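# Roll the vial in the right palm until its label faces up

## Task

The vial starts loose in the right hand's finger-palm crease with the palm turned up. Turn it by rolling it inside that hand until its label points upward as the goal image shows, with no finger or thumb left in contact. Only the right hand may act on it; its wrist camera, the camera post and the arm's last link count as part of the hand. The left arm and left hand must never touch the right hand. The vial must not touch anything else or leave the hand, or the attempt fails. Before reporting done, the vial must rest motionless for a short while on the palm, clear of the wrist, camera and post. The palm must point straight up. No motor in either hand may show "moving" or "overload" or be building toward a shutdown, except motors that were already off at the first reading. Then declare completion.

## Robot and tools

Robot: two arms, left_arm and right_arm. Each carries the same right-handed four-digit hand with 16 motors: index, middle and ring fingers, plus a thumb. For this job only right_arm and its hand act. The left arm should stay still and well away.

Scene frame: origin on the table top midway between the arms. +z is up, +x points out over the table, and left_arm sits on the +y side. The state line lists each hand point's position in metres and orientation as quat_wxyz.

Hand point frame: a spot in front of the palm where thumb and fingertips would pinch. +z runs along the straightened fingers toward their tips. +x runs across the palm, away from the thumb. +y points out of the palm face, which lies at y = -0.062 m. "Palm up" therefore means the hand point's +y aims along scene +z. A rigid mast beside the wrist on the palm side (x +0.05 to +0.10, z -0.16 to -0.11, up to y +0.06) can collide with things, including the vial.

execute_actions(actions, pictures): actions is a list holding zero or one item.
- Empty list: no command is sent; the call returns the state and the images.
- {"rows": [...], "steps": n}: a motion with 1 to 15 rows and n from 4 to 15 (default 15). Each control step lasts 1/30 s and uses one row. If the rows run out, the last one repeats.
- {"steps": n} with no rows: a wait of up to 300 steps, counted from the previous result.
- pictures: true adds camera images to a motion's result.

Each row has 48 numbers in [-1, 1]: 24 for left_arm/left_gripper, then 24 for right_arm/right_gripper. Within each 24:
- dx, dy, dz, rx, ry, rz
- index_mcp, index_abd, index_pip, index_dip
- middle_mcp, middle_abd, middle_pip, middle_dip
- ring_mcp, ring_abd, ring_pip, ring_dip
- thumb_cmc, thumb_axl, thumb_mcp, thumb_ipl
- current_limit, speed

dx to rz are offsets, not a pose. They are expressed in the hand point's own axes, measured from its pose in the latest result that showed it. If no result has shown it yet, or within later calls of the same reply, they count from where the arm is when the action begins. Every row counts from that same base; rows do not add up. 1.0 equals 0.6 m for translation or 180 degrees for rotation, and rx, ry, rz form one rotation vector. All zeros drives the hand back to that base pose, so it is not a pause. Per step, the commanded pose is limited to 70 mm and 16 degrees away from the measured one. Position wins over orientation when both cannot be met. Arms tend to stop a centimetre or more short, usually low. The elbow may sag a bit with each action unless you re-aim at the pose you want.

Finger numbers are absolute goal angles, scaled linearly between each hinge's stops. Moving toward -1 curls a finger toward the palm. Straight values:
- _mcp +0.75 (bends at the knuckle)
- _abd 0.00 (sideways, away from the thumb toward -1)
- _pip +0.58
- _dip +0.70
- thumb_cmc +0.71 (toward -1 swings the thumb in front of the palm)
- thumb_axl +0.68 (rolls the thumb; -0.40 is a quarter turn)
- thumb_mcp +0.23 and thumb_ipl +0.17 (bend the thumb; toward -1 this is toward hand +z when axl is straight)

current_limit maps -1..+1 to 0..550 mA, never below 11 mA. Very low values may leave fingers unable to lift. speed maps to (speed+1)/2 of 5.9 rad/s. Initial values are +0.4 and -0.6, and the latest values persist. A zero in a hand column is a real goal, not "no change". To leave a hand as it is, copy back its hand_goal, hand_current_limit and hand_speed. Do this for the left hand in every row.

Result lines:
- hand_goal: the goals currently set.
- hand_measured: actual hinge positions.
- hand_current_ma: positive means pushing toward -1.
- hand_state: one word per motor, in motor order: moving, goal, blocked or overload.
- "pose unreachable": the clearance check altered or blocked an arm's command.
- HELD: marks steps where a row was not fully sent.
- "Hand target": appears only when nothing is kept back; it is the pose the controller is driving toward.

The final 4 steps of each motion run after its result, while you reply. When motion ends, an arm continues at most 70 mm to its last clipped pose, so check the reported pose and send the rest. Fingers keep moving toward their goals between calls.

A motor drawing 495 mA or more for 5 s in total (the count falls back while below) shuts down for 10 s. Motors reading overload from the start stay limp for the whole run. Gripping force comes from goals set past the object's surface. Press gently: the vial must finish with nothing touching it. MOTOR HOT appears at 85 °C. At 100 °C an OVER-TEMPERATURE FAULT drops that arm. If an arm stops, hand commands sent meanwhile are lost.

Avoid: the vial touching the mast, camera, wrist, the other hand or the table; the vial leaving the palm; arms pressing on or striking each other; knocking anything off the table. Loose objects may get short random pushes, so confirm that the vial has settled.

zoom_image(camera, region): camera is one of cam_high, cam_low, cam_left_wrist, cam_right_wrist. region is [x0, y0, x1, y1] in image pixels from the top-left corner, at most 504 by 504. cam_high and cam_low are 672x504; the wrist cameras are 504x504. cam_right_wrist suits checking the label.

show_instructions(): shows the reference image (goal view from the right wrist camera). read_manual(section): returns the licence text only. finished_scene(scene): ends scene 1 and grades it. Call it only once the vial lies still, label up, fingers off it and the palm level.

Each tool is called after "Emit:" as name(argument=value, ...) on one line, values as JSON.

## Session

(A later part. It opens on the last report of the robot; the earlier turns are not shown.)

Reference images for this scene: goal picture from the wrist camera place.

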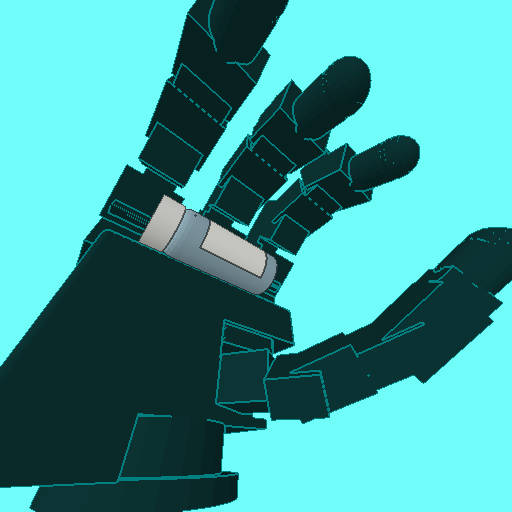

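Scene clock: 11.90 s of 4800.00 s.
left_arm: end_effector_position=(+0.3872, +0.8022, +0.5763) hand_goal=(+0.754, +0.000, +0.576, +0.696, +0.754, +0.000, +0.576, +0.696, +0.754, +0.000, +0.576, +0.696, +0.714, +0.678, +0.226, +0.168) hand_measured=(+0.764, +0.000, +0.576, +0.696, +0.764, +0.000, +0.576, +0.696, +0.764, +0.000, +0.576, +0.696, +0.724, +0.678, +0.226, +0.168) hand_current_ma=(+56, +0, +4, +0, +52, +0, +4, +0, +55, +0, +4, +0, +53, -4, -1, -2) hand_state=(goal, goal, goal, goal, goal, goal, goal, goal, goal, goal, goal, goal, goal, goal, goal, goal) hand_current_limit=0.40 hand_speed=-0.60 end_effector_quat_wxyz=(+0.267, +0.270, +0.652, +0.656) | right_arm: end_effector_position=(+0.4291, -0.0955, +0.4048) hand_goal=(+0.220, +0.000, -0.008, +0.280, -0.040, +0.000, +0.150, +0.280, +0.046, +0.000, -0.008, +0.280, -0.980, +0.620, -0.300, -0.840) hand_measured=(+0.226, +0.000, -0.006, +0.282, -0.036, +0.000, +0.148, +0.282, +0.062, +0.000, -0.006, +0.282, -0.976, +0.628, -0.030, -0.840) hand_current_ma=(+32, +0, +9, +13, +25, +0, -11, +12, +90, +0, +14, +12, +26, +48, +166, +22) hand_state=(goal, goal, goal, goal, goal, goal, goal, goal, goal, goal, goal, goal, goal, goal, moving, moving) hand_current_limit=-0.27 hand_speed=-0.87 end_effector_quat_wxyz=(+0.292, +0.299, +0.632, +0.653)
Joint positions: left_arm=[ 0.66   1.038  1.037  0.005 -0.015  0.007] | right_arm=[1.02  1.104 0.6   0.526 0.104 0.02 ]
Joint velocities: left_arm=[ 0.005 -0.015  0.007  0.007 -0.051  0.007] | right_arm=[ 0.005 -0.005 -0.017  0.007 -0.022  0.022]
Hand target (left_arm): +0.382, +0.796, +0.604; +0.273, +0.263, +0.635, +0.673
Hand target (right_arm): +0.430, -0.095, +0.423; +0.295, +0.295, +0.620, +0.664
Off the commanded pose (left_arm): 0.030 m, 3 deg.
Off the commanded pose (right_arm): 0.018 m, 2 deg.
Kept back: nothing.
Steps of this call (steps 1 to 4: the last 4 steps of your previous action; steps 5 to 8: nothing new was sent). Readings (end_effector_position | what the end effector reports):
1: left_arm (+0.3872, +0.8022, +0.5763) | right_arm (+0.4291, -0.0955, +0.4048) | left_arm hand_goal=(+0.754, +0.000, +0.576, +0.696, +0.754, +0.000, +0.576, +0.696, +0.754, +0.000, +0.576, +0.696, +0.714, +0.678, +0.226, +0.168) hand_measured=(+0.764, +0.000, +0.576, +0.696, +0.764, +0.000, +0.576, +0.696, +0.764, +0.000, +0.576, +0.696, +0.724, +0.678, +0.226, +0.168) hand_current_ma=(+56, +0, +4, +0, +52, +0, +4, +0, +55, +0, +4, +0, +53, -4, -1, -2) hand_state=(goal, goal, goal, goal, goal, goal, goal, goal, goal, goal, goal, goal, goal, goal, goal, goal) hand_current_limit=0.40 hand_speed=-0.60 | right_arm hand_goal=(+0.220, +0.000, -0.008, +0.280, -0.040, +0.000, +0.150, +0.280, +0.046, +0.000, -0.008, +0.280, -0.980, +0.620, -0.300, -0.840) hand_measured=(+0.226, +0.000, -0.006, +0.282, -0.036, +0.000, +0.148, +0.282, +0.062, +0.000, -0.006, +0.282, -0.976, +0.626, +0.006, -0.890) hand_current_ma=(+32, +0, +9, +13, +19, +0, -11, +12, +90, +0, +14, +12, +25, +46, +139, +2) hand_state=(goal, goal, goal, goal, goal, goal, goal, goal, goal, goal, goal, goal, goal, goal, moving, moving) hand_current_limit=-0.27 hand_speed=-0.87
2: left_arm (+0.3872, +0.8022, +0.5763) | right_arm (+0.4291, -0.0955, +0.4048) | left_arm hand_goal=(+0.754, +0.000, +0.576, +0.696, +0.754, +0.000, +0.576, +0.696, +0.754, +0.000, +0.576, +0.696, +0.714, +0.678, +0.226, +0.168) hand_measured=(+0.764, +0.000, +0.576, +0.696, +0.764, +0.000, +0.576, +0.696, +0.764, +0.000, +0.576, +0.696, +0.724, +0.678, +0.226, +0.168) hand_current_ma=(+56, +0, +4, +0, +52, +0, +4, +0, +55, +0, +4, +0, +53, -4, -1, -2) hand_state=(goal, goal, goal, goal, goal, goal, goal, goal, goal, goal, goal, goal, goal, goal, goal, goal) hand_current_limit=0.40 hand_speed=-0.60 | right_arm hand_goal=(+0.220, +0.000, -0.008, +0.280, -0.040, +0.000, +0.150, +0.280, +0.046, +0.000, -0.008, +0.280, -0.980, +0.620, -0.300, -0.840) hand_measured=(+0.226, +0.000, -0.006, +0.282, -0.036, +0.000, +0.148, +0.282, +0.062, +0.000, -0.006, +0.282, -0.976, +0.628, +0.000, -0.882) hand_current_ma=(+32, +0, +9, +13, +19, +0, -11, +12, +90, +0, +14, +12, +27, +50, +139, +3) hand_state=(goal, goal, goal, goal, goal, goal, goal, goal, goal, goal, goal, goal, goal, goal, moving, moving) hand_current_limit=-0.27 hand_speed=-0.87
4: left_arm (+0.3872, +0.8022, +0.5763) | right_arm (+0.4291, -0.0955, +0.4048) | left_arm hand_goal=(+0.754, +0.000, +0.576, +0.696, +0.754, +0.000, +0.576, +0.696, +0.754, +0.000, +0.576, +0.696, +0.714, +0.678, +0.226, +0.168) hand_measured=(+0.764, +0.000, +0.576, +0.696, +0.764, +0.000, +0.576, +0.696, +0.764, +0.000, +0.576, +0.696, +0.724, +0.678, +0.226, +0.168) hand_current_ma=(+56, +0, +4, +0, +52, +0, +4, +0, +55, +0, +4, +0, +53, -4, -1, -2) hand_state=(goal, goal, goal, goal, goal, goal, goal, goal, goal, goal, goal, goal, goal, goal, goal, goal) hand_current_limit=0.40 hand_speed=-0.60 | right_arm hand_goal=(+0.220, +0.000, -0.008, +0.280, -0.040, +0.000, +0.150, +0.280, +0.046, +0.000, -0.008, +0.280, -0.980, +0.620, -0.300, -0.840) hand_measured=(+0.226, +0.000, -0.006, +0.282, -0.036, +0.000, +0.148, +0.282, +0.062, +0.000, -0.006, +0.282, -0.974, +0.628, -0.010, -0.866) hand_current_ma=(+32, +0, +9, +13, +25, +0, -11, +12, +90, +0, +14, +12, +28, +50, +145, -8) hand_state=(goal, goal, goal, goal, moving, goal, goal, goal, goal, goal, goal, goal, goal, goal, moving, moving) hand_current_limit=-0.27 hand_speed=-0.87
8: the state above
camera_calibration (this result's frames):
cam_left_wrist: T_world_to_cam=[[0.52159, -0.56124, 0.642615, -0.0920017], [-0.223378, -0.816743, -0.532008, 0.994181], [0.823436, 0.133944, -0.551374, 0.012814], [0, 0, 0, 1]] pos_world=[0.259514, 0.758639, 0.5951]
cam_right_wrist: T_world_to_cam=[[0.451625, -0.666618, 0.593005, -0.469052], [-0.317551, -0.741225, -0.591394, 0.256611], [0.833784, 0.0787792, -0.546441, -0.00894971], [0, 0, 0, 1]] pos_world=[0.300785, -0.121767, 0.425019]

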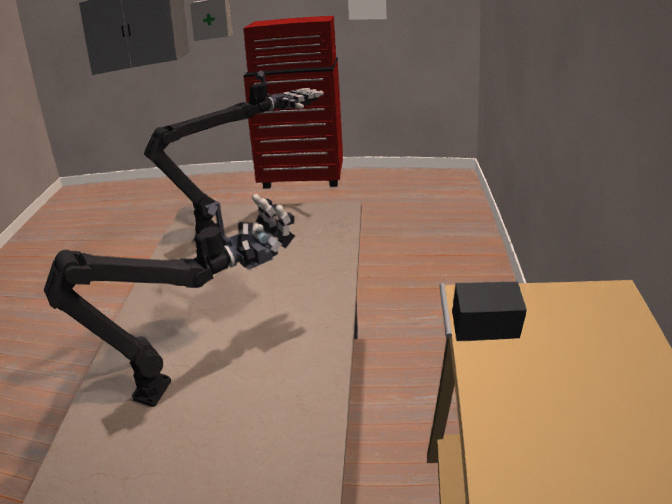

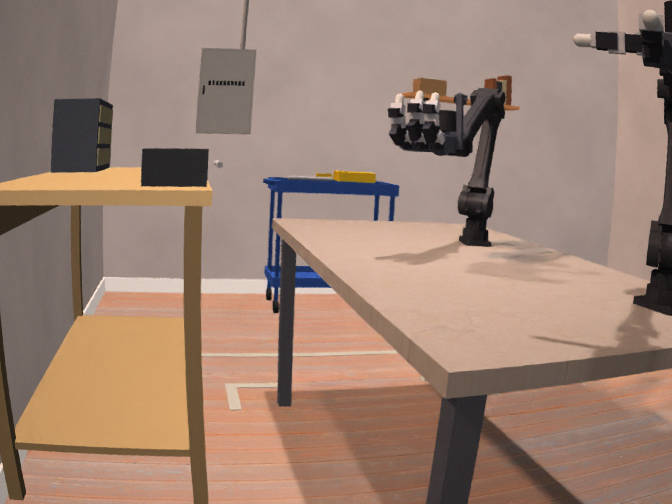

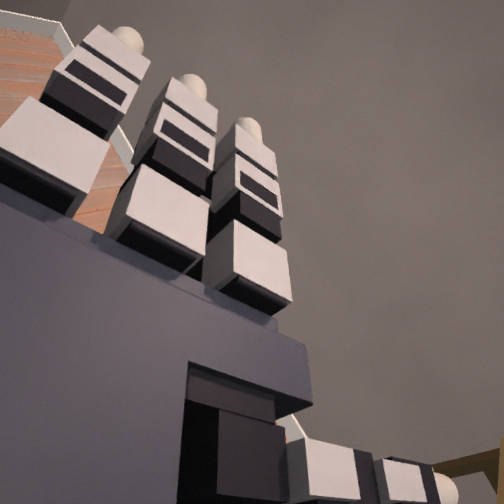

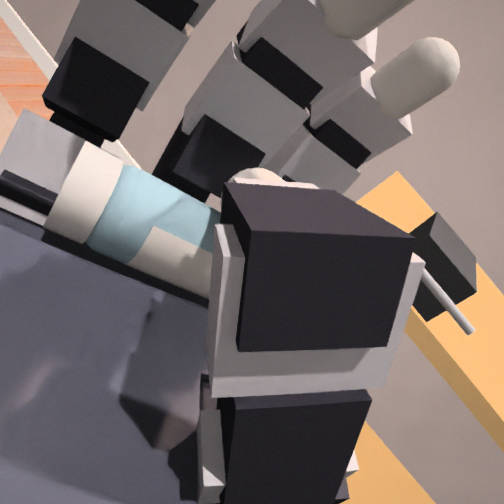

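Emit:
execute_actions(actions=[{"rows": [
[-0.001,0.0479,-0.0119,-0.0166,0,0, 0.754,0,0.576,0.696,0.754,0,0.576,0.696,0.754,0,0.576,0.696,0.714,0.678,0.226,0.168,0.4,-0.6, 0,0.0303,0.0035,-0.0108,0.0005,0.001, 0.22,0,-0.008,0.28, -0.13,0,0.15,0.28, 0.046,0,-0.008,0.28, -0.98,0.62,-0.3,-0.74, -0.27,-0.87]
], "steps": 15}], pictures=true)

Scene clock: 12.70 s of 4800.00 s.
left_arm: end_effector_position=(+0.3872, +0.8022, +0.5763) hand_goal=(+0.754, +0.000, +0.576, +0.696, +0.754, +0.000, +0.576, +0.696, +0.754, +0.000, +0.576, +0.696, +0.714, +0.678, +0.226, +0.168) hand_measured=(+0.764, +0.000, +0.576, +0.696, +0.764, +0.000, +0.576, +0.696, +0.764, +0.000, +0.576, +0.696, +0.724, +0.678, +0.226, +0.168) hand_current_ma=(+56, +0, +4, +0, +52, +0, +4, +0, +55, +0, +4, +0, +53, -4, -1, -2) hand_state=(goal, goal, goal, goal, goal, goal, goal, goal, goal, goal, goal, goal, goal, goal, goal, goal) hand_current_limit=0.40 hand_speed=-0.60 end_effector_quat_wxyz=(+0.267, +0.270, +0.652, +0.656) | right_arm: end_effector_position=(+0.4291, -0.0955, +0.4048) hand_goal=(+0.220, +0.000, -0.008, +0.280, -0.130, +0.000, +0.150, +0.280, +0.046, +0.000, -0.008, +0.280, -0.980, +0.620, -0.300, -0.740) hand_measured=(+0.226, +0.000, -0.006, +0.282, -0.112, +0.000, +0.148, +0.282, +0.062, +0.000, -0.006, +0.282, -0.976, +0.626, -0.102, -0.772) hand_current_ma=(+32, +0, +9, +13, +49, +0, -11, +12, +90, +0, +14, +12, +10, +28, +47, -19) hand_state=(goal, goal, goal, goal, moving, goal, goal, goal, goal, goal, goal, goal, goal, moving, moving, moving) hand_current_limit=-0.27 hand_speed=-0.87 end_effector_quat_wxyz=(+0.292, +0.299, +0.632, +0.653)
Joint positions: left_arm=[ 0.66   1.038  1.037  0.005 -0.015  0.007] | right_arm=[1.02  1.104 0.6   0.526 0.104 0.02 ]
Joint velocities: left_arm=[-0.015  0.005 -0.002  0.017 -0.007 -0.051] | right_arm=[-0.005  0.005  0.012  0.017 -0.081 -0.081]
Steps of this call (steps 1 to 13: nothing new was sent; steps 14 to 24: the first 11 steps of this action). Readings (end_effector_position | what the end effector reports):
14: left_arm (+0.3872, +0.8022, +0.5763) | right_arm (+0.4291, -0.0955, +0.4048) | left_arm hand_goal=(+0.754, +0.000, +0.576, +0.696, +0.754, +0.000, +0.576, +0.696, +0.754, +0.000, +0.576, +0.696, +0.714, +0.678, +0.226, +0.168) hand_measured=(+0.764, +0.000, +0.576, +0.696, +0.764, +0.000, +0.576, +0.696, +0.764, +0.000, +0.576, +0.696, +0.724, +0.678, +0.226, +0.168) hand_current_ma=(+56, +0, +4, +0, +52, +0, +4, +0, +55, +0, +4, +0, +53, -4, -1, -2) hand_state=(goal, goal, goal, goal, goal, goal, goal, goal, goal, goal, goal, goal, goal, goal, goal, goal) hand_current_limit=0.40 hand_speed=-0.60 | right_arm hand_goal=(+0.220, +0.000, -0.008, +0.280, -0.130, +0.000, +0.150, +0.280, +0.046, +0.000, -0.008, +0.280, -0.980, +0.620, -0.300, -0.740) hand_measured=(+0.226, +0.000, -0.006, +0.282, -0.036, +0.000, +0.148, +0.282, +0.062, +0.000, -0.006, +0.282, -0.976, +0.628, -0.034, -0.838) hand_current_ma=(+32, +0, +9, +13, +27, +0, -11, +12, +90, +0, +14, +12, +26, +48, +201, +19) hand_state=(goal, goal, goal, goal, moving, goal, goal, goal, goal, goal, goal, goal, goal, goal, blocked, moving) hand_current_limit=-0.27 hand_speed=-0.87
15: left_arm (+0.3872, +0.8022, +0.5763) | right_arm (+0.4291, -0.0955, +0.4048) | left_arm hand_goal=(+0.754, +0.000, +0.576, +0.696, +0.754, +0.000, +0.576, +0.696, +0.754, +0.000, +0.576, +0.696, +0.714, +0.678, +0.226, +0.168) hand_measured=(+0.764, +0.000, +0.576, +0.696, +0.764, +0.000, +0.576, +0.696, +0.764, +0.000, +0.576, +0.696, +0.724, +0.678, +0.226, +0.168) hand_current_ma=(+56, +0, +4, +0, +52, +0, +4, +0, +55, +0, +4, +0, +53, -4, -1, -2) hand_state=(goal, goal, goal, goal, goal, goal, goal, goal, goal, goal, goal, goal, goal, goal, goal, goal) hand_current_limit=0.40 hand_speed=-0.60 | right_arm hand_goal=(+0.220, +0.000, -0.008, +0.280, -0.130, +0.000, +0.150, +0.280, +0.046, +0.000, -0.008, +0.280, -0.980, +0.620, -0.300, -0.740) hand_measured=(+0.226, +0.000, -0.006, +0.282, -0.036, +0.000, +0.148, +0.282, +0.062, +0.000, -0.006, +0.282, -0.976, +0.628, -0.034, -0.836) hand_current_ma=(+32, +0, +9, +13, +85, +0, -11, +12, +90, +0, +14, +12, +26, +48, +187, -9) hand_state=(goal, goal, goal, goal, moving, goal, goal, goal, goal, goal, goal, goal, goal, goal, moving, moving) hand_current_limit=-0.27 hand_speed=-0.87
17: left_arm (+0.3872, +0.8022, +0.5763) | right_arm (+0.4291, -0.0955, +0.4048) | left_arm hand_goal=(+0.754, +0.000, +0.576, +0.696, +0.754, +0.000, +0.576, +0.696, +0.754, +0.000, +0.576, +0.696, +0.714, +0.678, +0.226, +0.168) hand_measured=(+0.764, +0.000, +0.576, +0.696, +0.764, +0.000, +0.576, +0.696, +0.764, +0.000, +0.576, +0.696, +0.724, +0.678, +0.226, +0.168) hand_current_ma=(+56, +0, +4, +0, +52, +0, +4, +0, +55, +0, +4, +0, +53, -4, -1, -2) hand_state=(goal, goal, goal, goal, goal, goal, goal, goal, goal, goal, goal, goal, goal, goal, goal, goal) hand_current_limit=0.40 hand_speed=-0.60 | right_arm hand_goal=(+0.220, +0.000, -0.008, +0.280, -0.130, +0.000, +0.150, +0.280, +0.046, +0.000, -0.008, +0.280, -0.980, +0.620, -0.300, -0.740) hand_measured=(+0.226, +0.000, -0.006, +0.282, -0.042, +0.000, +0.148, +0.282, +0.062, +0.000, -0.006, +0.282, -0.976, +0.628, -0.042, -0.826) hand_current_ma=(+32, +0, +9, +13, +105, +0, -11, +12, +90, +0, +14, +12, +26, +48, +115, -9) hand_state=(goal, goal, goal, goal, moving, goal, goal, goal, goal, goal, goal, goal, goal, goal, moving, moving) hand_current_limit=-0.27 hand_speed=-0.87
21: left_arm (+0.3872, +0.8022, +0.5763) | right_arm (+0.4291, -0.0955, +0.4048) | left_arm hand_goal=(+0.754, +0.000, +0.576, +0.696, +0.754, +0.000, +0.576, +0.696, +0.754, +0.000, +0.576, +0.696, +0.714, +0.678, +0.226, +0.168) hand_measured=(+0.764, +0.000, +0.576, +0.696, +0.764, +0.000, +0.576, +0.696, +0.764, +0.000, +0.576, +0.696, +0.724, +0.678, +0.226, +0.168) hand_current_ma=(+56, +0, +4, +0, +52, +0, +4, +0, +55, +0, +4, +0, +53, -4, -1, -2) hand_state=(goal, goal, goal, goal, goal, goal, goal, goal, goal, goal, goal, goal, goal, goal, goal, goal) hand_current_limit=0.40 hand_speed=-0.60 | right_arm hand_goal=(+0.220, +0.000, -0.008, +0.280, -0.130, +0.000, +0.150, +0.280, +0.046, +0.000, -0.008, +0.280, -0.980, +0.620, -0.300, -0.740) hand_measured=(+0.226, +0.000, -0.006, +0.282, -0.082, +0.000, +0.148, +0.282, +0.062, +0.000, -0.006, +0.282, -0.976, +0.628, -0.074, -0.796) hand_current_ma=(+32, +0, +9, +13, +88, +0, -11, +12, +90, +0, +14, +12, +21, +44, +87, -10) hand_state=(goal, goal, goal, goal, moving, goal, goal, goal, goal, goal, goal, goal, goal, goal, moving, moving) hand_current_limit=-0.27 hand_speed=-0.87
24: the state above
camera_calibration (this result's frames):
cam_left_wrist: T_world_to_cam=[[0.52159, -0.56124, 0.642615, -0.0920017], [-0.223378, -0.816743, -0.532008, 0.994181], [0.823436, 0.133944, -0.551374, 0.012814], [0, 0, 0, 1]] pos_world=[0.259514, 0.758639, 0.5951]
cam_right_wrist: T_world_to_cam=[[0.451625, -0.666618, 0.593005, -0.469052], [-0.317551, -0.741225, -0.591394, 0.256611], [0.833784, 0.0787792, -0.546441, -0.00894971], [0, 0, 0, 1]] pos_world=[0.300785, -0.121767, 0.425019]

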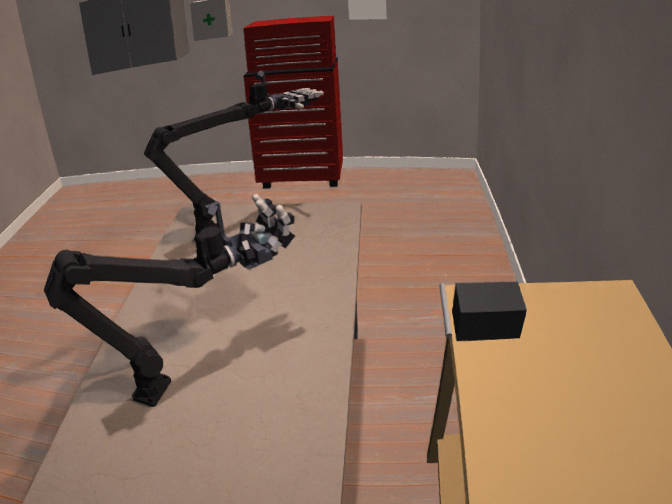

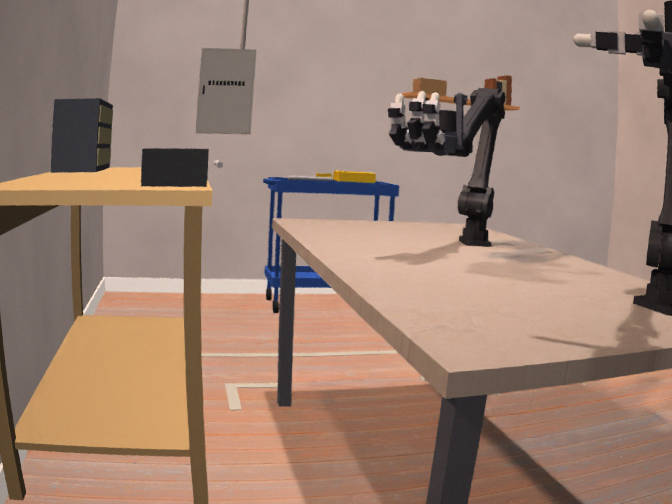

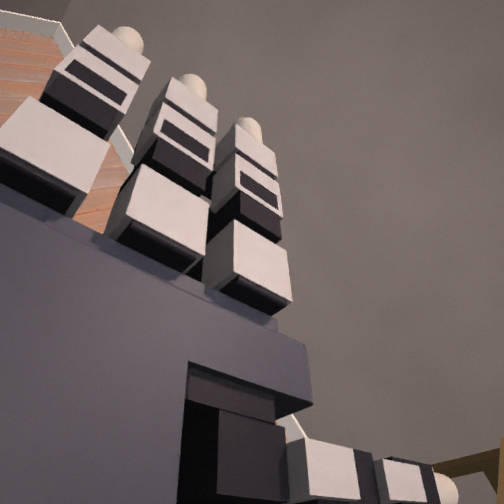

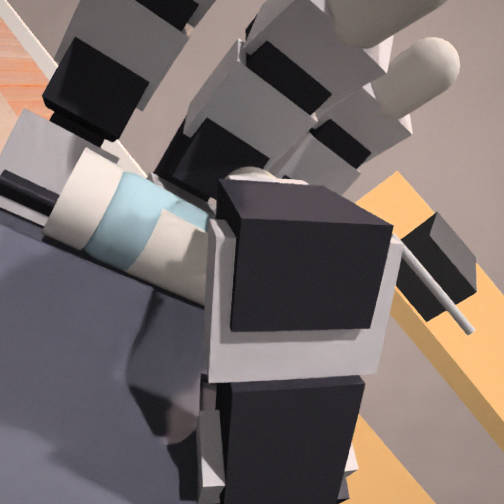

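Emit:
execute_actions(actions=[{"rows": [
[-0.001,0.0479,-0.0119,-0.0166,0,0, 0.754,0,0.576,0.696,0.754,0,0.576,0.696,0.754,0,0.576,0.696,0.714,0.678,0.226,0.168,0.4,-0.6, 0,0.0303,0.0035,-0.0108,0.0005,0.001, 0.22,0,-0.008,0.28, -0.13,0,0.15,0.28, 0.046,0,-0.008,0.28, -0.98,0.62,-0.3,-0.68, -0.27,-0.89]
], "steps": 13}], pictures=true)

Scene clock: 13.17 s of 4800.00 s.
left_arm: end_effector_position=(+0.3872, +0.8022, +0.5763) hand_goal=(+0.754, +0.000, +0.576, +0.696, +0.754, +0.000, +0.576, +0.696, +0.754, +0.000, +0.576, +0.696, +0.714, +0.678, +0.226, +0.168) hand_measured=(+0.764, +0.000, +0.576, +0.696, +0.764, +0.000, +0.576, +0.696, +0.764, +0.000, +0.576, +0.696, +0.724, +0.678, +0.226, +0.168) hand_current_ma=(+56, +0, +4, +0, +52, +0, +4, +0, +55, +0, +4, +0, +53, -4, -1, -2) hand_state=(goal, goal, goal, goal, goal, goal, goal, goal, goal, goal, goal, goal, goal, goal, goal, goal) hand_current_limit=0.40 hand_speed=-0.60 end_effector_quat_wxyz=(+0.267, +0.270, +0.652, +0.656) | right_arm: end_effector_position=(+0.4291, -0.0955, +0.4048) hand_goal=(+0.220, +0.000, -0.008, +0.280, -0.130, +0.000, +0.150, +0.280, +0.046, +0.000, -0.008, +0.280, -0.980, +0.620, -0.300, -0.680) hand_measured=(+0.226, +0.000, -0.006, +0.282, -0.114, +0.000, +0.148, +0.282, +0.062, +0.000, -0.006, +0.282, -0.978, +0.624, -0.170, -0.700) hand_current_ma=(+32, +0, +9, +13, +112, +0, -11, +12, +90, +0, +14, +12, +10, +22, +179, -75) hand_state=(goal, goal, goal, goal, moving, goal, goal, goal, goal, goal, goal, goal, goal, goal, moving, moving) hand_current_limit=-0.27 hand_speed=-0.89 end_effector_quat_wxyz=(+0.292, +0.299, +0.632, +0.653)
Joint positions: left_arm=[ 0.66   1.038  1.037  0.005 -0.015  0.007] | right_arm=[1.02  1.104 0.6   0.526 0.104 0.02 ]
Joint velocities: left_arm=[-0.005  0.005  0.002  0.002 -0.066  0.022] | right_arm=[-0.015  0.005  0.012  0.002  0.007 -0.037]
Off your previous action's commanded pose (left_arm): 0.030 m, 3 deg at its last step (step 4 of this call).
Off your previous action's commanded pose (right_arm): 0.018 m, 2 deg at its last step (step 4 of this call).
Steps of this call (steps 1 to 4: the last 4 steps of your previous action; step 5: nothing new was sent; steps 6 to 14: the first 9 steps of this action). Readings (end_effector_position | what the end effector reports):
6: left_arm (+0.3872, +0.8022, +0.5763) | right_arm (+0.4291, -0.0955, +0.4048) | left_arm hand_goal=(+0.754, +0.000, +0.576, +0.696, +0.754, +0.000, +0.576, +0.696, +0.754, +0.000, +0.576, +0.696, +0.714, +0.678, +0.226, +0.168) hand_measured=(+0.764, +0.000, +0.576, +0.696, +0.764, +0.000, +0.576, +0.696, +0.764, +0.000, +0.576, +0.696, +0.724, +0.678, +0.226, +0.168) hand_current_ma=(+56, +0, +4, +0, +52, +0, +4, +0, +55, +0, +4, +0, +53, -4, -1, -2) hand_state=(goal, goal, goal, goal, goal, goal, goal, goal, goal, goal, goal, goal, goal, goal, goal, goal) hand_current_limit=0.40 hand_speed=-0.60 | right_arm hand_goal=(+0.220, +0.000, -0.008, +0.280, -0.130, +0.000, +0.150, +0.280, +0.046, +0.000, -0.008, +0.280, -0.980, +0.620, -0.300, -0.680) hand_measured=(+0.226, +0.000, -0.006, +0.282, -0.118, +0.000, +0.148, +0.282, +0.062, +0.000, -0.006, +0.282, -0.978, +0.622, -0.144, -0.738) hand_current_ma=(+32, +0, +9, +13, +66, +0, -11, +12, +90, +0, +14, +12, +10, +22, +176, +29) hand_state=(goal, goal, goal, goal, goal, goal, goal, goal, goal, goal, goal, goal, moving, moving, moving, moving) hand_current_limit=-0.27 hand_speed=-0.89
7: left_arm (+0.3872, +0.8022, +0.5763) | right_arm (+0.4291, -0.0955, +0.4048) | left_arm hand_goal=(+0.754, +0.000, +0.576, +0.696, +0.754, +0.000, +0.576, +0.696, +0.754, +0.000, +0.576, +0.696, +0.714, +0.678, +0.226, +0.168) hand_measured=(+0.764, +0.000, +0.576, +0.696, +0.764, +0.000, +0.576, +0.696, +0.764, +0.000, +0.576, +0.696, +0.724, +0.678, +0.226, +0.168) hand_current_ma=(+56, +0, +4, +0, +52, +0, +4, +0, +55, +0, +4, +0, +53, -4, -1, -2) hand_state=(goal, goal, goal, goal, goal, goal, goal, goal, goal, goal, goal, goal, goal, goal, goal, goal) hand_current_limit=0.40 hand_speed=-0.60 | right_arm hand_goal=(+0.220, +0.000, -0.008, +0.280, -0.130, +0.000, +0.150, +0.280, +0.046, +0.000, -0.008, +0.280, -0.980, +0.620, -0.300, -0.680) hand_measured=(+0.226, +0.000, -0.006, +0.282, -0.118, +0.000, +0.148, +0.282, +0.062, +0.000, -0.006, +0.282, -0.978, +0.624, -0.146, -0.736) hand_current_ma=(+32, +0, +9, +13, +66, +0, -11, +12, +90, +0, +14, +12, +15, +25, +186, +15) hand_state=(goal, goal, goal, goal, goal, goal, goal, goal, goal, goal, goal, goal, moving, goal, moving, moving) hand_current_limit=-0.27 hand_speed=-0.89
9: left_arm (+0.3872, +0.8022, +0.5763) | right_arm (+0.4291, -0.0955, +0.4048) | left_arm hand_goal=(+0.754, +0.000, +0.576, +0.696, +0.754, +0.000, +0.576, +0.696, +0.754, +0.000, +0.576, +0.696, +0.714, +0.678, +0.226, +0.168) hand_measured=(+0.764, +0.000, +0.576, +0.696, +0.764, +0.000, +0.576, +0.696, +0.764, +0.000, +0.576, +0.696, +0.724, +0.678, +0.226, +0.168) hand_current_ma=(+56, +0, +4, +0, +52, +0, +4, +0, +55, +0, +4, +0, +53, -4, -1, -2) hand_state=(goal, goal, goal, goal, goal, goal, goal, goal, goal, goal, goal, goal, goal, goal, goal, goal) hand_current_limit=0.40 hand_speed=-0.60 | right_arm hand_goal=(+0.220, +0.000, -0.008, +0.280, -0.130, +0.000, +0.150, +0.280, +0.046, +0.000, -0.008, +0.280, -0.980, +0.620, -0.300, -0.680) hand_measured=(+0.226, +0.000, -0.006, +0.282, -0.118, +0.000, +0.148, +0.282, +0.062, +0.000, -0.006, +0.282, -0.978, +0.624, -0.152, -0.726) hand_current_ma=(+32, +0, +9, +13, +66, +0, -11, +12, +90, +0, +14, +12, +10, +22, +158, +13) hand_state=(goal, goal, goal, goal, goal, goal, goal, goal, goal, goal, goal, goal, goal, goal, moving, moving) hand_current_limit=-0.27 hand_speed=-0.89
13: left_arm (+0.3872, +0.8022, +0.5763) | right_arm (+0.4291, -0.0955, +0.4048) | left_arm hand_goal=(+0.754, +0.000, +0.576, +0.696, +0.754, +0.000, +0.576, +0.696, +0.754, +0.000, +0.576, +0.696, +0.714, +0.678, +0.226, +0.168) hand_measured=(+0.764, +0.000, +0.576, +0.696, +0.764, +0.000, +0.576, +0.696, +0.764, +0.000, +0.576, +0.696, +0.724, +0.678, +0.226, +0.168) hand_current_ma=(+56, +0, +4, +0, +52, +0, +4, +0, +55, +0, +4, +0, +53, -4, -1, -2) hand_state=(goal, goal, goal, goal, goal, goal, goal, goal, goal, goal, goal, goal, goal, goal, goal, goal) hand_current_limit=0.40 hand_speed=-0.60 | right_arm hand_goal=(+0.220, +0.000, -0.008, +0.280, -0.130, +0.000, +0.150, +0.280, +0.046, +0.000, -0.008, +0.280, -0.980, +0.620, -0.300, -0.680) hand_measured=(+0.226, +0.000, -0.006, +0.282, -0.116, +0.000, +0.148, +0.282, +0.062, +0.000, -0.006, +0.282, -0.978, +0.624, -0.168, -0.704) hand_current_ma=(+32, +0, +9, +13, +94, +0, -11, +12, +90, +0, +14, +12, +10, +22, +183, -53) hand_state=(goal, goal, goal, goal, moving, goal, goal, goal, goal, goal, goal, goal, goal, goal, moving, moving) hand_current_limit=-0.27 hand_speed=-0.89
14: the state above
camera_calibration (this result's frames):
cam_left_wrist: T_world_to_cam=[[0.52159, -0.56124, 0.642615, -0.0920017], [-0.223378, -0.816743, -0.532008, 0.994181], [0.823436, 0.133944, -0.551374, 0.012814], [0, 0, 0, 1]] pos_world=[0.259514, 0.758639, 0.5951]
cam_right_wrist: T_world_to_cam=[[0.451625, -0.666618, 0.593005, -0.469052], [-0.317551, -0.741225, -0.591394, 0.256611], [0.833784, 0.0787792, -0.546441, -0.00894971], [0, 0, 0, 1]] pos_world=[0.300785, -0.121767, 0.425019]

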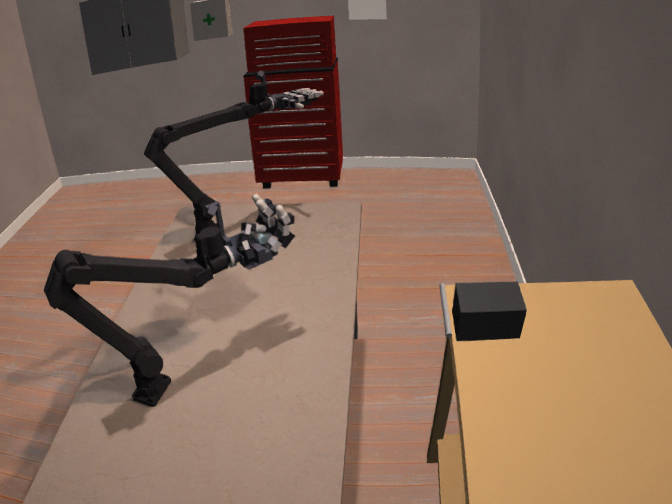

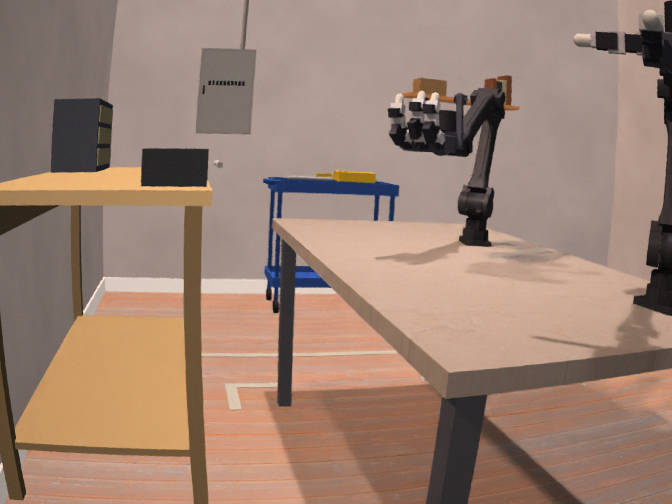

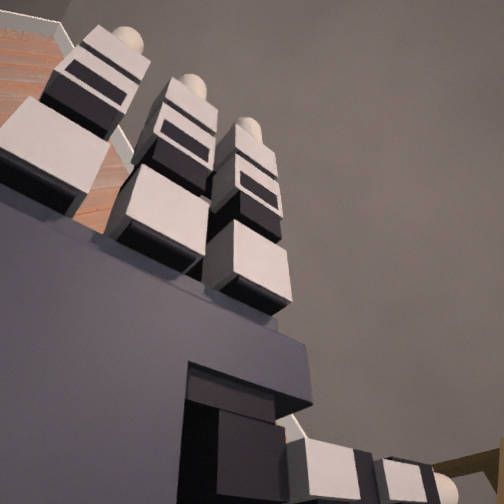

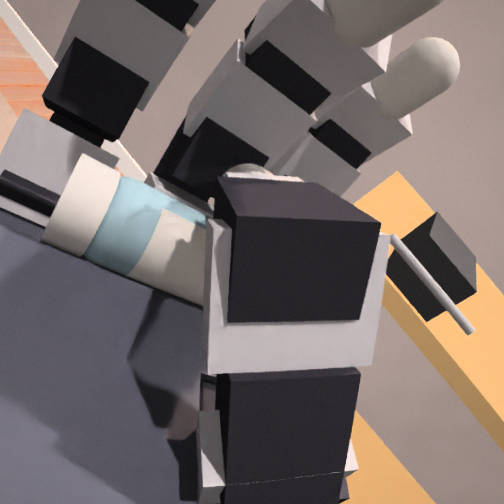

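Emit:
execute_actions(actions=[{"rows": [
[-0.001,0.0479,-0.0119,-0.0166,0,0, 0.754,0,0.576,0.696,0.754,0,0.576,0.696,0.754,0,0.576,0.696,0.714,0.678,0.226,0.168,0.4,-0.6, 0,0.0303,0.0035,-0.0108,0.0005,0.001, 0.22,0,-0.008,0.28, -0.13,0,0.15,0.28, 0.046,0,-0.008,0.28, -0.98,0.62,0.11,-0.7, 0.5,0.1]
], "steps": 4}])

Emit:
execute_actions(actions=[{"rows": [
[-0.001,0.0479,-0.0119,-0.0166,0,0, 0.754,0,0.576,0.696,0.754,0,0.576,0.696,0.754,0,0.576,0.696,0.714,0.678,0.226,0.168,0.4,-0.6, 0,0.0303,0.0035,-0.0108,0.0005,0.001, 0.22,0,-0.008,0.28, -0.13,0,0.15,0.28, 0.046,0,-0.008,0.28, -0.98,0.62,0.11,-0.968, 0.5,0.1]
], "steps": 12}], pictures=true)

Emit:
zoom_image(camera="cam_right_wrist", region=[30, 140, 230, 320])

Scene clock: 13.60 s of 4800.00 s.
left_arm: end_effector_position=(+0.3872, +0.8022, +0.5763) hand_goal=(+0.754, +0.000, +0.576, +0.696, +0.754, +0.000, +0.576, +0.696, +0.754, +0.000, +0.576, +0.696, +0.714, +0.678, +0.226, +0.168) hand_measured=(+0.764, +0.000, +0.576, +0.696, +0.764, +0.000, +0.576, +0.696, +0.764, +0.000, +0.576, +0.696, +0.724, +0.678, +0.226, +0.168) hand_current_ma=(+56, +0, +4, +0, +52, +0, +4, +0, +55, +0, +4, +0, +53, -4, -1, -2) hand_state=(goal, goal, goal, goal, goal, goal, goal, goal, goal, goal, goal, goal, goal, goal, goal, goal) hand_current_limit=0.40 hand_speed=-0.60 end_effector_quat_wxyz=(+0.267, +0.270, +0.652, +0.656) | right_arm: end_effector_position=(+0.4291, -0.0955, +0.4048) hand_goal=(+0.220, +0.000, -0.008, +0.280, -0.130, +0.000, +0.150, +0.280, +0.046, +0.000, -0.008, +0.280, -0.980, +0.620, -0.300, -0.680) hand_measured=(+0.226, +0.000, -0.006, +0.282, -0.106, +0.000, +0.148, +0.282, +0.062, +0.000, -0.006, +0.282, -0.978, +0.624, -0.176, -0.694) hand_current_ma=(+32, +0, +9, +13, +133, +0, -11, +12, +90, +0, +14, +12, +10, +22, +201, -91) hand_state=(goal, goal, goal, goal, blocked, goal, goal, goal, goal, goal, goal, goal, goal, goal, blocked, goal) hand_current_limit=-0.27 hand_speed=-0.89 end_effector_quat_wxyz=(+0.292, +0.299, +0.632, +0.653)
Joint positions: left_arm=[ 0.66   1.038  1.037  0.005 -0.015  0.007] | right_arm=[1.02  1.104 0.6   0.526 0.104 0.02 ]
Joint velocities: left_arm=[-0.005 -0.005  0.002  0.002  0.051 -0.081] | right_arm=[-0.005  0.005  0.032  0.002  0.007  0.037]
Off your previous action's commanded pose (left_arm): 0.030 m, 3 deg at its last step (step 4 of this call).
Off your previous action's commanded pose (right_arm): 0.018 m, 2 deg at its last step (step 4 of this call).
Kept back: the last 4 steps of this action.
Steps of this call (steps 1 to 4: the last 4 steps of your previous action; steps 5 to 13: nothing new was sent). Readings (end_effector_position | what the end effector reports):
1: left_arm (+0.3872, +0.8022, +0.5763) | right_arm (+0.4291, -0.0955, +0.4048) | left_arm hand_goal=(+0.754, +0.000, +0.576, +0.696, +0.754, +0.000, +0.576, +0.696, +0.754, +0.000, +0.576, +0.696, +0.714, +0.678, +0.226, +0.168) hand_measured=(+0.764, +0.000, +0.576, +0.696, +0.764, +0.000, +0.576, +0.696, +0.764, +0.000, +0.576, +0.696, +0.724, +0.678, +0.226, +0.168) hand_current_ma=(+56, +0, +4, +0, +52, +0, +4, +0, +55, +0, +4, +0, +53, -4, -1, -2) hand_state=(goal, goal, goal, goal, goal, goal, goal, goal, goal, goal, goal, goal, goal, goal, goal, goal) hand_current_limit=0.40 hand_speed=-0.60 | right_arm hand_goal=(+0.220, +0.000, -0.008, +0.280, -0.130, +0.000, +0.150, +0.280, +0.046, +0.000, -0.008, +0.280, -0.980, +0.620, -0.300, -0.680) hand_measured=(+0.226, +0.000, -0.006, +0.282, -0.110, +0.000, +0.148, +0.282, +0.062, +0.000, -0.006, +0.282, -0.978, +0.624, -0.172, -0.698) hand_current_ma=(+32, +0, +9, +13, +123, +0, -11, +12, +90, +0, +14, +12, +10, +22, +178, -101) hand_state=(goal, goal, goal, goal, moving, goal, goal, goal, goal, goal, goal, goal, goal, goal, moving, moving) hand_current_limit=-0.27 hand_speed=-0.89
2: left_arm (+0.3872, +0.8022, +0.5763) | right_arm (+0.4291, -0.0955, +0.4048) | left_arm hand_goal=(+0.754, +0.000, +0.576, +0.696, +0.754, +0.000, +0.576, +0.696, +0.754, +0.000, +0.576, +0.696, +0.714, +0.678, +0.226, +0.168) hand_measured=(+0.764, +0.000, +0.576, +0.696, +0.764, +0.000, +0.576, +0.696, +0.764, +0.000, +0.576, +0.696, +0.724, +0.678, +0.226, +0.168) hand_current_ma=(+56, +0, +4, +0, +52, +0, +4, +0, +55, +0, +4, +0, +53, -4, -1, -2) hand_state=(goal, goal, goal, goal, goal, goal, goal, goal, goal, goal, goal, goal, goal, goal, goal, goal) hand_current_limit=0.40 hand_speed=-0.60 | right_arm hand_goal=(+0.220, +0.000, -0.008, +0.280, -0.130, +0.000, +0.150, +0.280, +0.046, +0.000, -0.008, +0.280, -0.980, +0.620, -0.300, -0.680) hand_measured=(+0.226, +0.000, -0.006, +0.282, -0.108, +0.000, +0.148, +0.282, +0.062, +0.000, -0.006, +0.282, -0.978, +0.624, -0.174, -0.696) hand_current_ma=(+32, +0, +9, +13, +135, +0, -11, +12, +90, +0, +14, +12, +10, +22, +183, -98) hand_state=(goal, goal, goal, goal, moving, goal, goal, goal, goal, goal, goal, goal, goal, goal, moving, moving) hand_current_limit=-0.27 hand_speed=-0.89
4: left_arm (+0.3872, +0.8022, +0.5763) | right_arm (+0.4291, -0.0955, +0.4048) | left_arm hand_goal=(+0.754, +0.000, +0.576, +0.696, +0.754, +0.000, +0.576, +0.696, +0.754, +0.000, +0.576, +0.696, +0.714, +0.678, +0.226, +0.168) hand_measured=(+0.764, +0.000, +0.576, +0.696, +0.764, +0.000, +0.576, +0.696, +0.764, +0.000, +0.576, +0.696, +0.724, +0.678, +0.226, +0.168) hand_current_ma=(+56, +0, +4, +0, +52, +0, +4, +0, +55, +0, +4, +0, +53, -4, -1, -2) hand_state=(goal, goal, goal, goal, goal, goal, goal, goal, goal, goal, goal, goal, goal, goal, goal, goal) hand_current_limit=0.40 hand_speed=-0.60 | right_arm hand_goal=(+0.220, +0.000, -0.008, +0.280, -0.130, +0.000, +0.150, +0.280, +0.046, +0.000, -0.008, +0.280, -0.980, +0.620, -0.300, -0.680) hand_measured=(+0.226, +0.000, -0.006, +0.282, -0.106, +0.000, +0.148, +0.282, +0.062, +0.000, -0.006, +0.282, -0.978, +0.624, -0.176, -0.694) hand_current_ma=(+32, +0, +9, +13, +134, +0, -11, +12, +90, +0, +14, +12, +10, +22, +199, -91) hand_state=(goal, goal, goal, goal, moving, goal, goal, goal, goal, goal, goal, goal, goal, goal, blocked, goal) hand_current_limit=-0.27 hand_speed=-0.89
8: left_arm (+0.3872, +0.8022, +0.5763) | right_arm (+0.4291, -0.0955, +0.4048) | left_arm hand_goal=(+0.754, +0.000, +0.576, +0.696, +0.754, +0.000, +0.576, +0.696, +0.754, +0.000, +0.576, +0.696, +0.714, +0.678, +0.226, +0.168) hand_measured=(+0.764, +0.000, +0.576, +0.696, +0.764, +0.000, +0.576, +0.696, +0.764, +0.000, +0.576, +0.696, +0.724, +0.678, +0.226, +0.168) hand_current_ma=(+56, +0, +4, +0, +52, +0, +4, +0, +55, +0, +4, +0, +53, -4, -1, -2) hand_state=(goal, goal, goal, goal, goal, goal, goal, goal, goal, goal, goal, goal, goal, goal, goal, goal) hand_current_limit=0.40 hand_speed=-0.60 | right_arm hand_goal=(+0.220, +0.000, -0.008, +0.280, -0.130, +0.000, +0.150, +0.280, +0.046, +0.000, -0.008, +0.280, -0.980, +0.620, -0.300, -0.680) hand_measured=(+0.226, +0.000, -0.006, +0.282, -0.106, +0.000, +0.148, +0.282, +0.062, +0.000, -0.006, +0.282, -0.978, +0.624, -0.176, -0.694) hand_current_ma=(+32, +0, +9, +13, +133, +0, -11, +12, +90, +0, +14, +12, +10, +22, +201, -91) hand_state=(goal, goal, goal, goal, blocked, goal, goal, goal, goal, goal, goal, goal, goal, goal, blocked, goal) hand_current_limit=-0.27 hand_speed=-0.89
13: the state above

Scene clock: 14.00 s of 4800.00 s.
left_arm: end_effector_position=(+0.3872, +0.8022, +0.5763) hand_goal=(+0.754, +0.000, +0.576, +0.696, +0.754, +0.000, +0.576, +0.696, +0.754, +0.000, +0.576, +0.696, +0.714, +0.678, +0.226, +0.168) hand_measured=(+0.764, +0.000, +0.576, +0.696, +0.764, +0.000, +0.576, +0.696, +0.764, +0.000, +0.576, +0.696, +0.724, +0.678, +0.226, +0.168) hand_current_ma=(+56, +0, +4, +0, +52, +0, +4, +0, +55, +0, +4, +0, +53, -4, -1, -2) hand_state=(goal, goal, goal, goal, goal, goal, goal, goal, goal, goal, goal, goal, goal, goal, goal, goal) hand_current_limit=0.40 hand_speed=-0.60 end_effector_quat_wxyz=(+0.267, +0.270, +0.652, +0.656) | right_arm: end_effector_position=(+0.4291, -0.0955, +0.4048) hand_goal=(+0.220, +0.000, -0.008, +0.280, -0.130, +0.000, +0.150, +0.280, +0.046, +0.000, -0.008, +0.280, -0.980, +0.620, +0.110, -0.968) hand_measured=(+0.226, +0.000, -0.006, +0.282, -0.118, +0.000, +0.148, +0.282, +0.062, +0.000, -0.006, +0.282, -0.982, +0.620, +0.088, -0.886) hand_current_ma=(+32, +0, +9, +13, +66, +0, -11, +12, +90, +0, +14, +12, -8, +5, -7, +81) hand_state=(goal, goal, goal, goal, goal, goal, goal, goal, goal, goal, goal, goal, goal, goal, moving, moving) hand_current_limit=0.50 hand_speed=0.10 end_effector_quat_wxyz=(+0.292, +0.299, +0.632, +0.653)
Joint positions: left_arm=[ 0.66   1.038  1.037  0.005 -0.015  0.007] | right_arm=[1.02  1.104 0.6   0.526 0.104 0.02 ]
Joint velocities: left_arm=[-0.005 -0.005 -0.002 -0.002  0.037 -0.022] | right_arm=[ 0.005 -0.005 -0.002  0.012  0.022  0.037]
Off your previous action's commanded pose (left_arm): 0.030 m, 3 deg at its last step (step 4 of this call).
Off your previous action's commanded pose (right_arm): 0.018 m, 2 deg at its last step (step 4 of this call).
Steps of this call (steps 1 to 4: the last 4 steps of your previous action; steps 5 to 12: the first 8 steps of this action, its rows measured from where the robot was after step 4). Readings (end_effector_position | what the end effector reports):
4: left_arm (+0.3872, +0.8022, +0.5763) | right_arm (+0.4291, -0.0955, +0.4048) | left_arm hand_goal=(+0.754, +0.000, +0.576, +0.696, +0.754, +0.000, +0.576, +0.696, +0.754, +0.000, +0.576, +0.696, +0.714, +0.678, +0.226, +0.168) hand_measured=(+0.764, +0.000, +0.576, +0.696, +0.764, +0.000, +0.576, +0.696, +0.764, +0.000, +0.576, +0.696, +0.724, +0.678, +0.226, +0.168) hand_current_ma=(+56, +0, +4, +0, +52, +0, +4, +0, +55, +0, +4, +0, +53, -4, -1, -2) hand_state=(goal, goal, goal, goal, goal, goal, goal, goal, goal, goal, goal, goal, goal, goal, goal, goal) hand_current_limit=0.40 hand_speed=-0.60 | right_arm hand_goal=(+0.220, +0.000, -0.008, +0.280, -0.130, +0.000, +0.150, +0.280, +0.046, +0.000, -0.008, +0.280, -0.980, +0.620, +0.110, -0.700) hand_measured=(+0.226, +0.000, -0.006, +0.282, -0.114, +0.000, +0.148, +0.282, +0.062, +0.000, -0.006, +0.282, -0.980, +0.622, -0.126, -0.702) hand_current_ma=(+32, +0, +9, +13, +64, +0, -11, +12, +90, +0, +14, +12, -7, +3, -122, -7) hand_state=(goal, goal, goal, goal, moving, goal, goal, goal, goal, goal, goal, goal, moving, moving, moving, moving) hand_current_limit=0.50 hand_speed=0.10
5: left_arm (+0.3872, +0.8022, +0.5763) | right_arm (+0.4291, -0.0955, +0.4048) | left_arm hand_goal=(+0.754, +0.000, +0.576, +0.696, +0.754, +0.000, +0.576, +0.696, +0.754, +0.000, +0.576, +0.696, +0.714, +0.678, +0.226, +0.168) hand_measured=(+0.764, +0.000, +0.576, +0.696, +0.764, +0.000, +0.576, +0.696, +0.764, +0.000, +0.576, +0.696, +0.724, +0.678, +0.226, +0.168) hand_current_ma=(+56, +0, +4, +0, +52, +0, +4, +0, +55, +0, +4, +0, +53, -4, -1, -2) hand_state=(goal, goal, goal, goal, goal, goal, goal, goal, goal, goal, goal, goal, goal, goal, goal, goal) hand_current_limit=0.40 hand_speed=-0.60 | right_arm hand_goal=(+0.220, +0.000, -0.008, +0.280, -0.130, +0.000, +0.150, +0.280, +0.046, +0.000, -0.008, +0.280, -0.980, +0.620, +0.110, -0.968) hand_measured=(+0.226, +0.000, -0.006, +0.282, -0.116, +0.000, +0.148, +0.282, +0.062, +0.000, -0.006, +0.282, -0.980, +0.622, -0.098, -0.702) hand_current_ma=(+32, +0, +9, +13, +65, +0, -11, +12, +90, +0, +14, +12, -7, +4, -79, -7) hand_state=(goal, goal, goal, goal, moving, goal, goal, goal, goal, goal, goal, goal, moving, goal, moving, moving) hand_current_limit=0.50 hand_speed=0.10
6: left_arm (+0.3872, +0.8022, +0.5763) | right_arm (+0.4291, -0.0955, +0.4048) | left_arm hand_goal=(+0.754, +0.000, +0.576, +0.696, +0.754, +0.000, +0.576, +0.696, +0.754, +0.000, +0.576, +0.696, +0.714, +0.678, +0.226, +0.168) hand_measured=(+0.764, +0.000, +0.576, +0.696, +0.764, +0.000, +0.576, +0.696, +0.764, +0.000, +0.576, +0.696, +0.724, +0.678, +0.226, +0.168) hand_current_ma=(+56, +0, +4, +0, +52, +0, +4, +0, +55, +0, +4, +0, +53, -4, -1, -2) hand_state=(goal, goal, goal, goal, goal, goal, goal, goal, goal, goal, goal, goal, goal, goal, goal, goal) hand_current_limit=0.40 hand_speed=-0.60 | right_arm hand_goal=(+0.220, +0.000, -0.008, +0.280, -0.130, +0.000, +0.150, +0.280, +0.046, +0.000, -0.008, +0.280, -0.980, +0.620, +0.110, -0.968) hand_measured=(+0.226, +0.000, -0.006, +0.282, -0.118, +0.000, +0.148, +0.282, +0.062, +0.000, -0.006, +0.282, -0.982, +0.620, -0.072, -0.706) hand_current_ma=(+32, +0, +9, +13, +65, +0, -11, +12, +90, +0, +14, +12, -7, +4, -104, +195) hand_state=(goal, goal, goal, goal, moving, goal, goal, goal, goal, goal, goal, goal, goal, goal, moving, moving) hand_current_limit=0.50 hand_speed=0.10
8: left_arm (+0.3872, +0.8022, +0.5763) | right_arm (+0.4291, -0.0955, +0.4048) | left_arm hand_goal=(+0.754, +0.000, +0.576, +0.696, +0.754, +0.000, +0.576, +0.696, +0.754, +0.000, +0.576, +0.696, +0.714, +0.678, +0.226, +0.168) hand_measured=(+0.764, +0.000, +0.576, +0.696, +0.764, +0.000, +0.576, +0.696, +0.764, +0.000, +0.576, +0.696, +0.724, +0.678, +0.226, +0.168) hand_current_ma=(+56, +0, +4, +0, +52, +0, +4, +0, +55, +0, +4, +0, +53, -4, -1, -2) hand_state=(goal, goal, goal, goal, goal, goal, goal, goal, goal, goal, goal, goal, goal, goal, goal, goal) hand_current_limit=0.40 hand_speed=-0.60 | right_arm hand_goal=(+0.220, +0.000, -0.008, +0.280, -0.130, +0.000, +0.150, +0.280, +0.046, +0.000, -0.008, +0.280, -0.980, +0.620, +0.110, -0.968) hand_measured=(+0.226, +0.000, -0.006, +0.282, -0.118, +0.000, +0.148, +0.282, +0.062, +0.000, -0.006, +0.282, -0.982, +0.620, -0.018, -0.762) hand_current_ma=(+32, +0, +9, +13, +67, +0, -11, +12, +90, +0, +14, +12, -8, +5, -101, +130) hand_state=(goal, goal, goal, goal, goal, goal, goal, goal, goal, goal, goal, goal, goal, goal, moving, moving) hand_current_limit=0.50 hand_speed=0.10
12: the state above
camera_calibration (this result's frames):
cam_left_wrist: T_world_to_cam=[[0.52159, -0.56124, 0.642615, -0.0920017], [-0.223378, -0.816743, -0.532008, 0.994181], [0.823436, 0.133944, -0.551374, 0.012814], [0, 0, 0, 1]] pos_world=[0.259514, 0.758639, 0.5951]
cam_right_wrist: T_world_to_cam=[[0.451625, -0.666618, 0.593005, -0.469052], [-0.317551, -0.741225, -0.591394, 0.256611], [0.833784, 0.0787792, -0.546441, -0.00894971], [0, 0, 0, 1]] pos_world=[0.300785, -0.121767, 0.425019]

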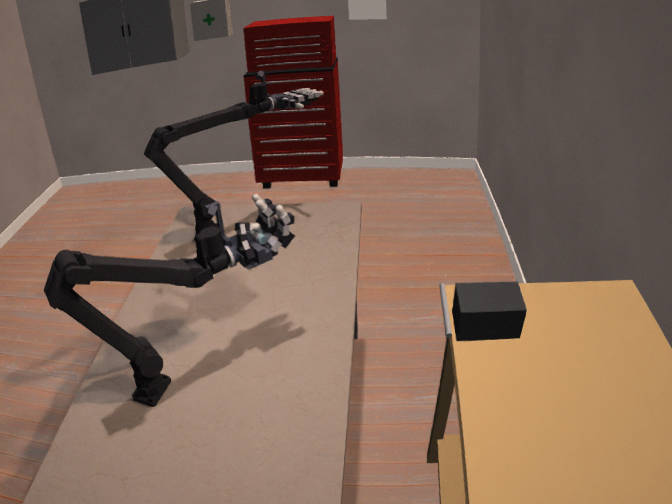

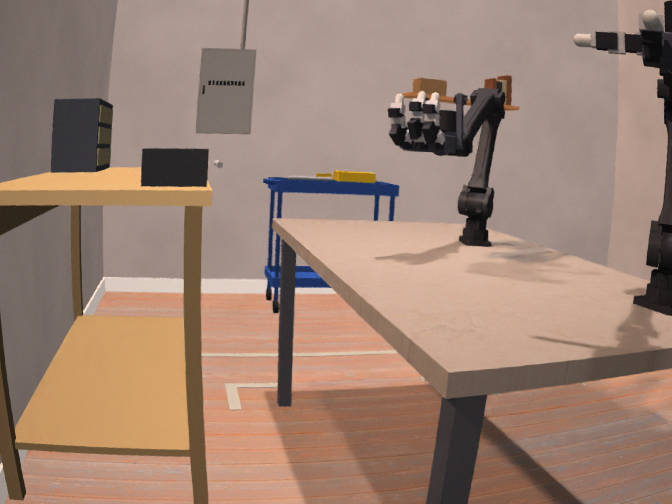

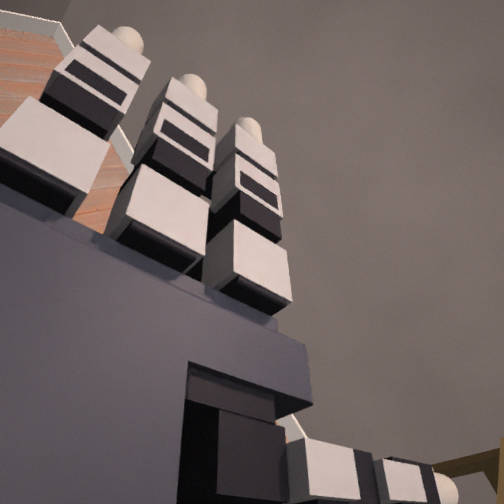

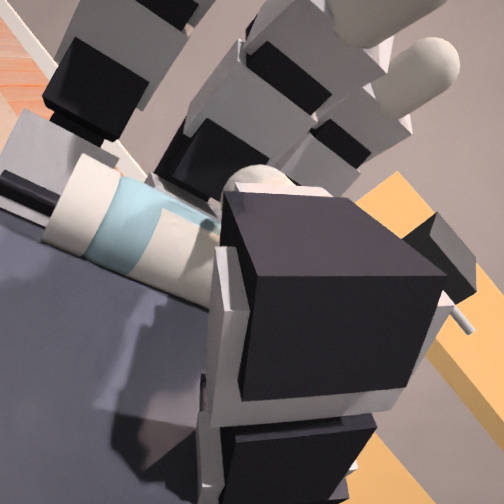

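Region (30, 140, 230, 320) of cam_right_wrist's 504x504 image, scaled by 2.520, with more detail than that image has; it fills the top 454 rows of this view, and the rest is white.

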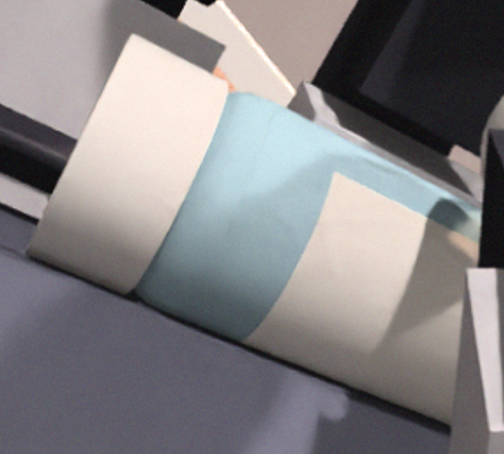

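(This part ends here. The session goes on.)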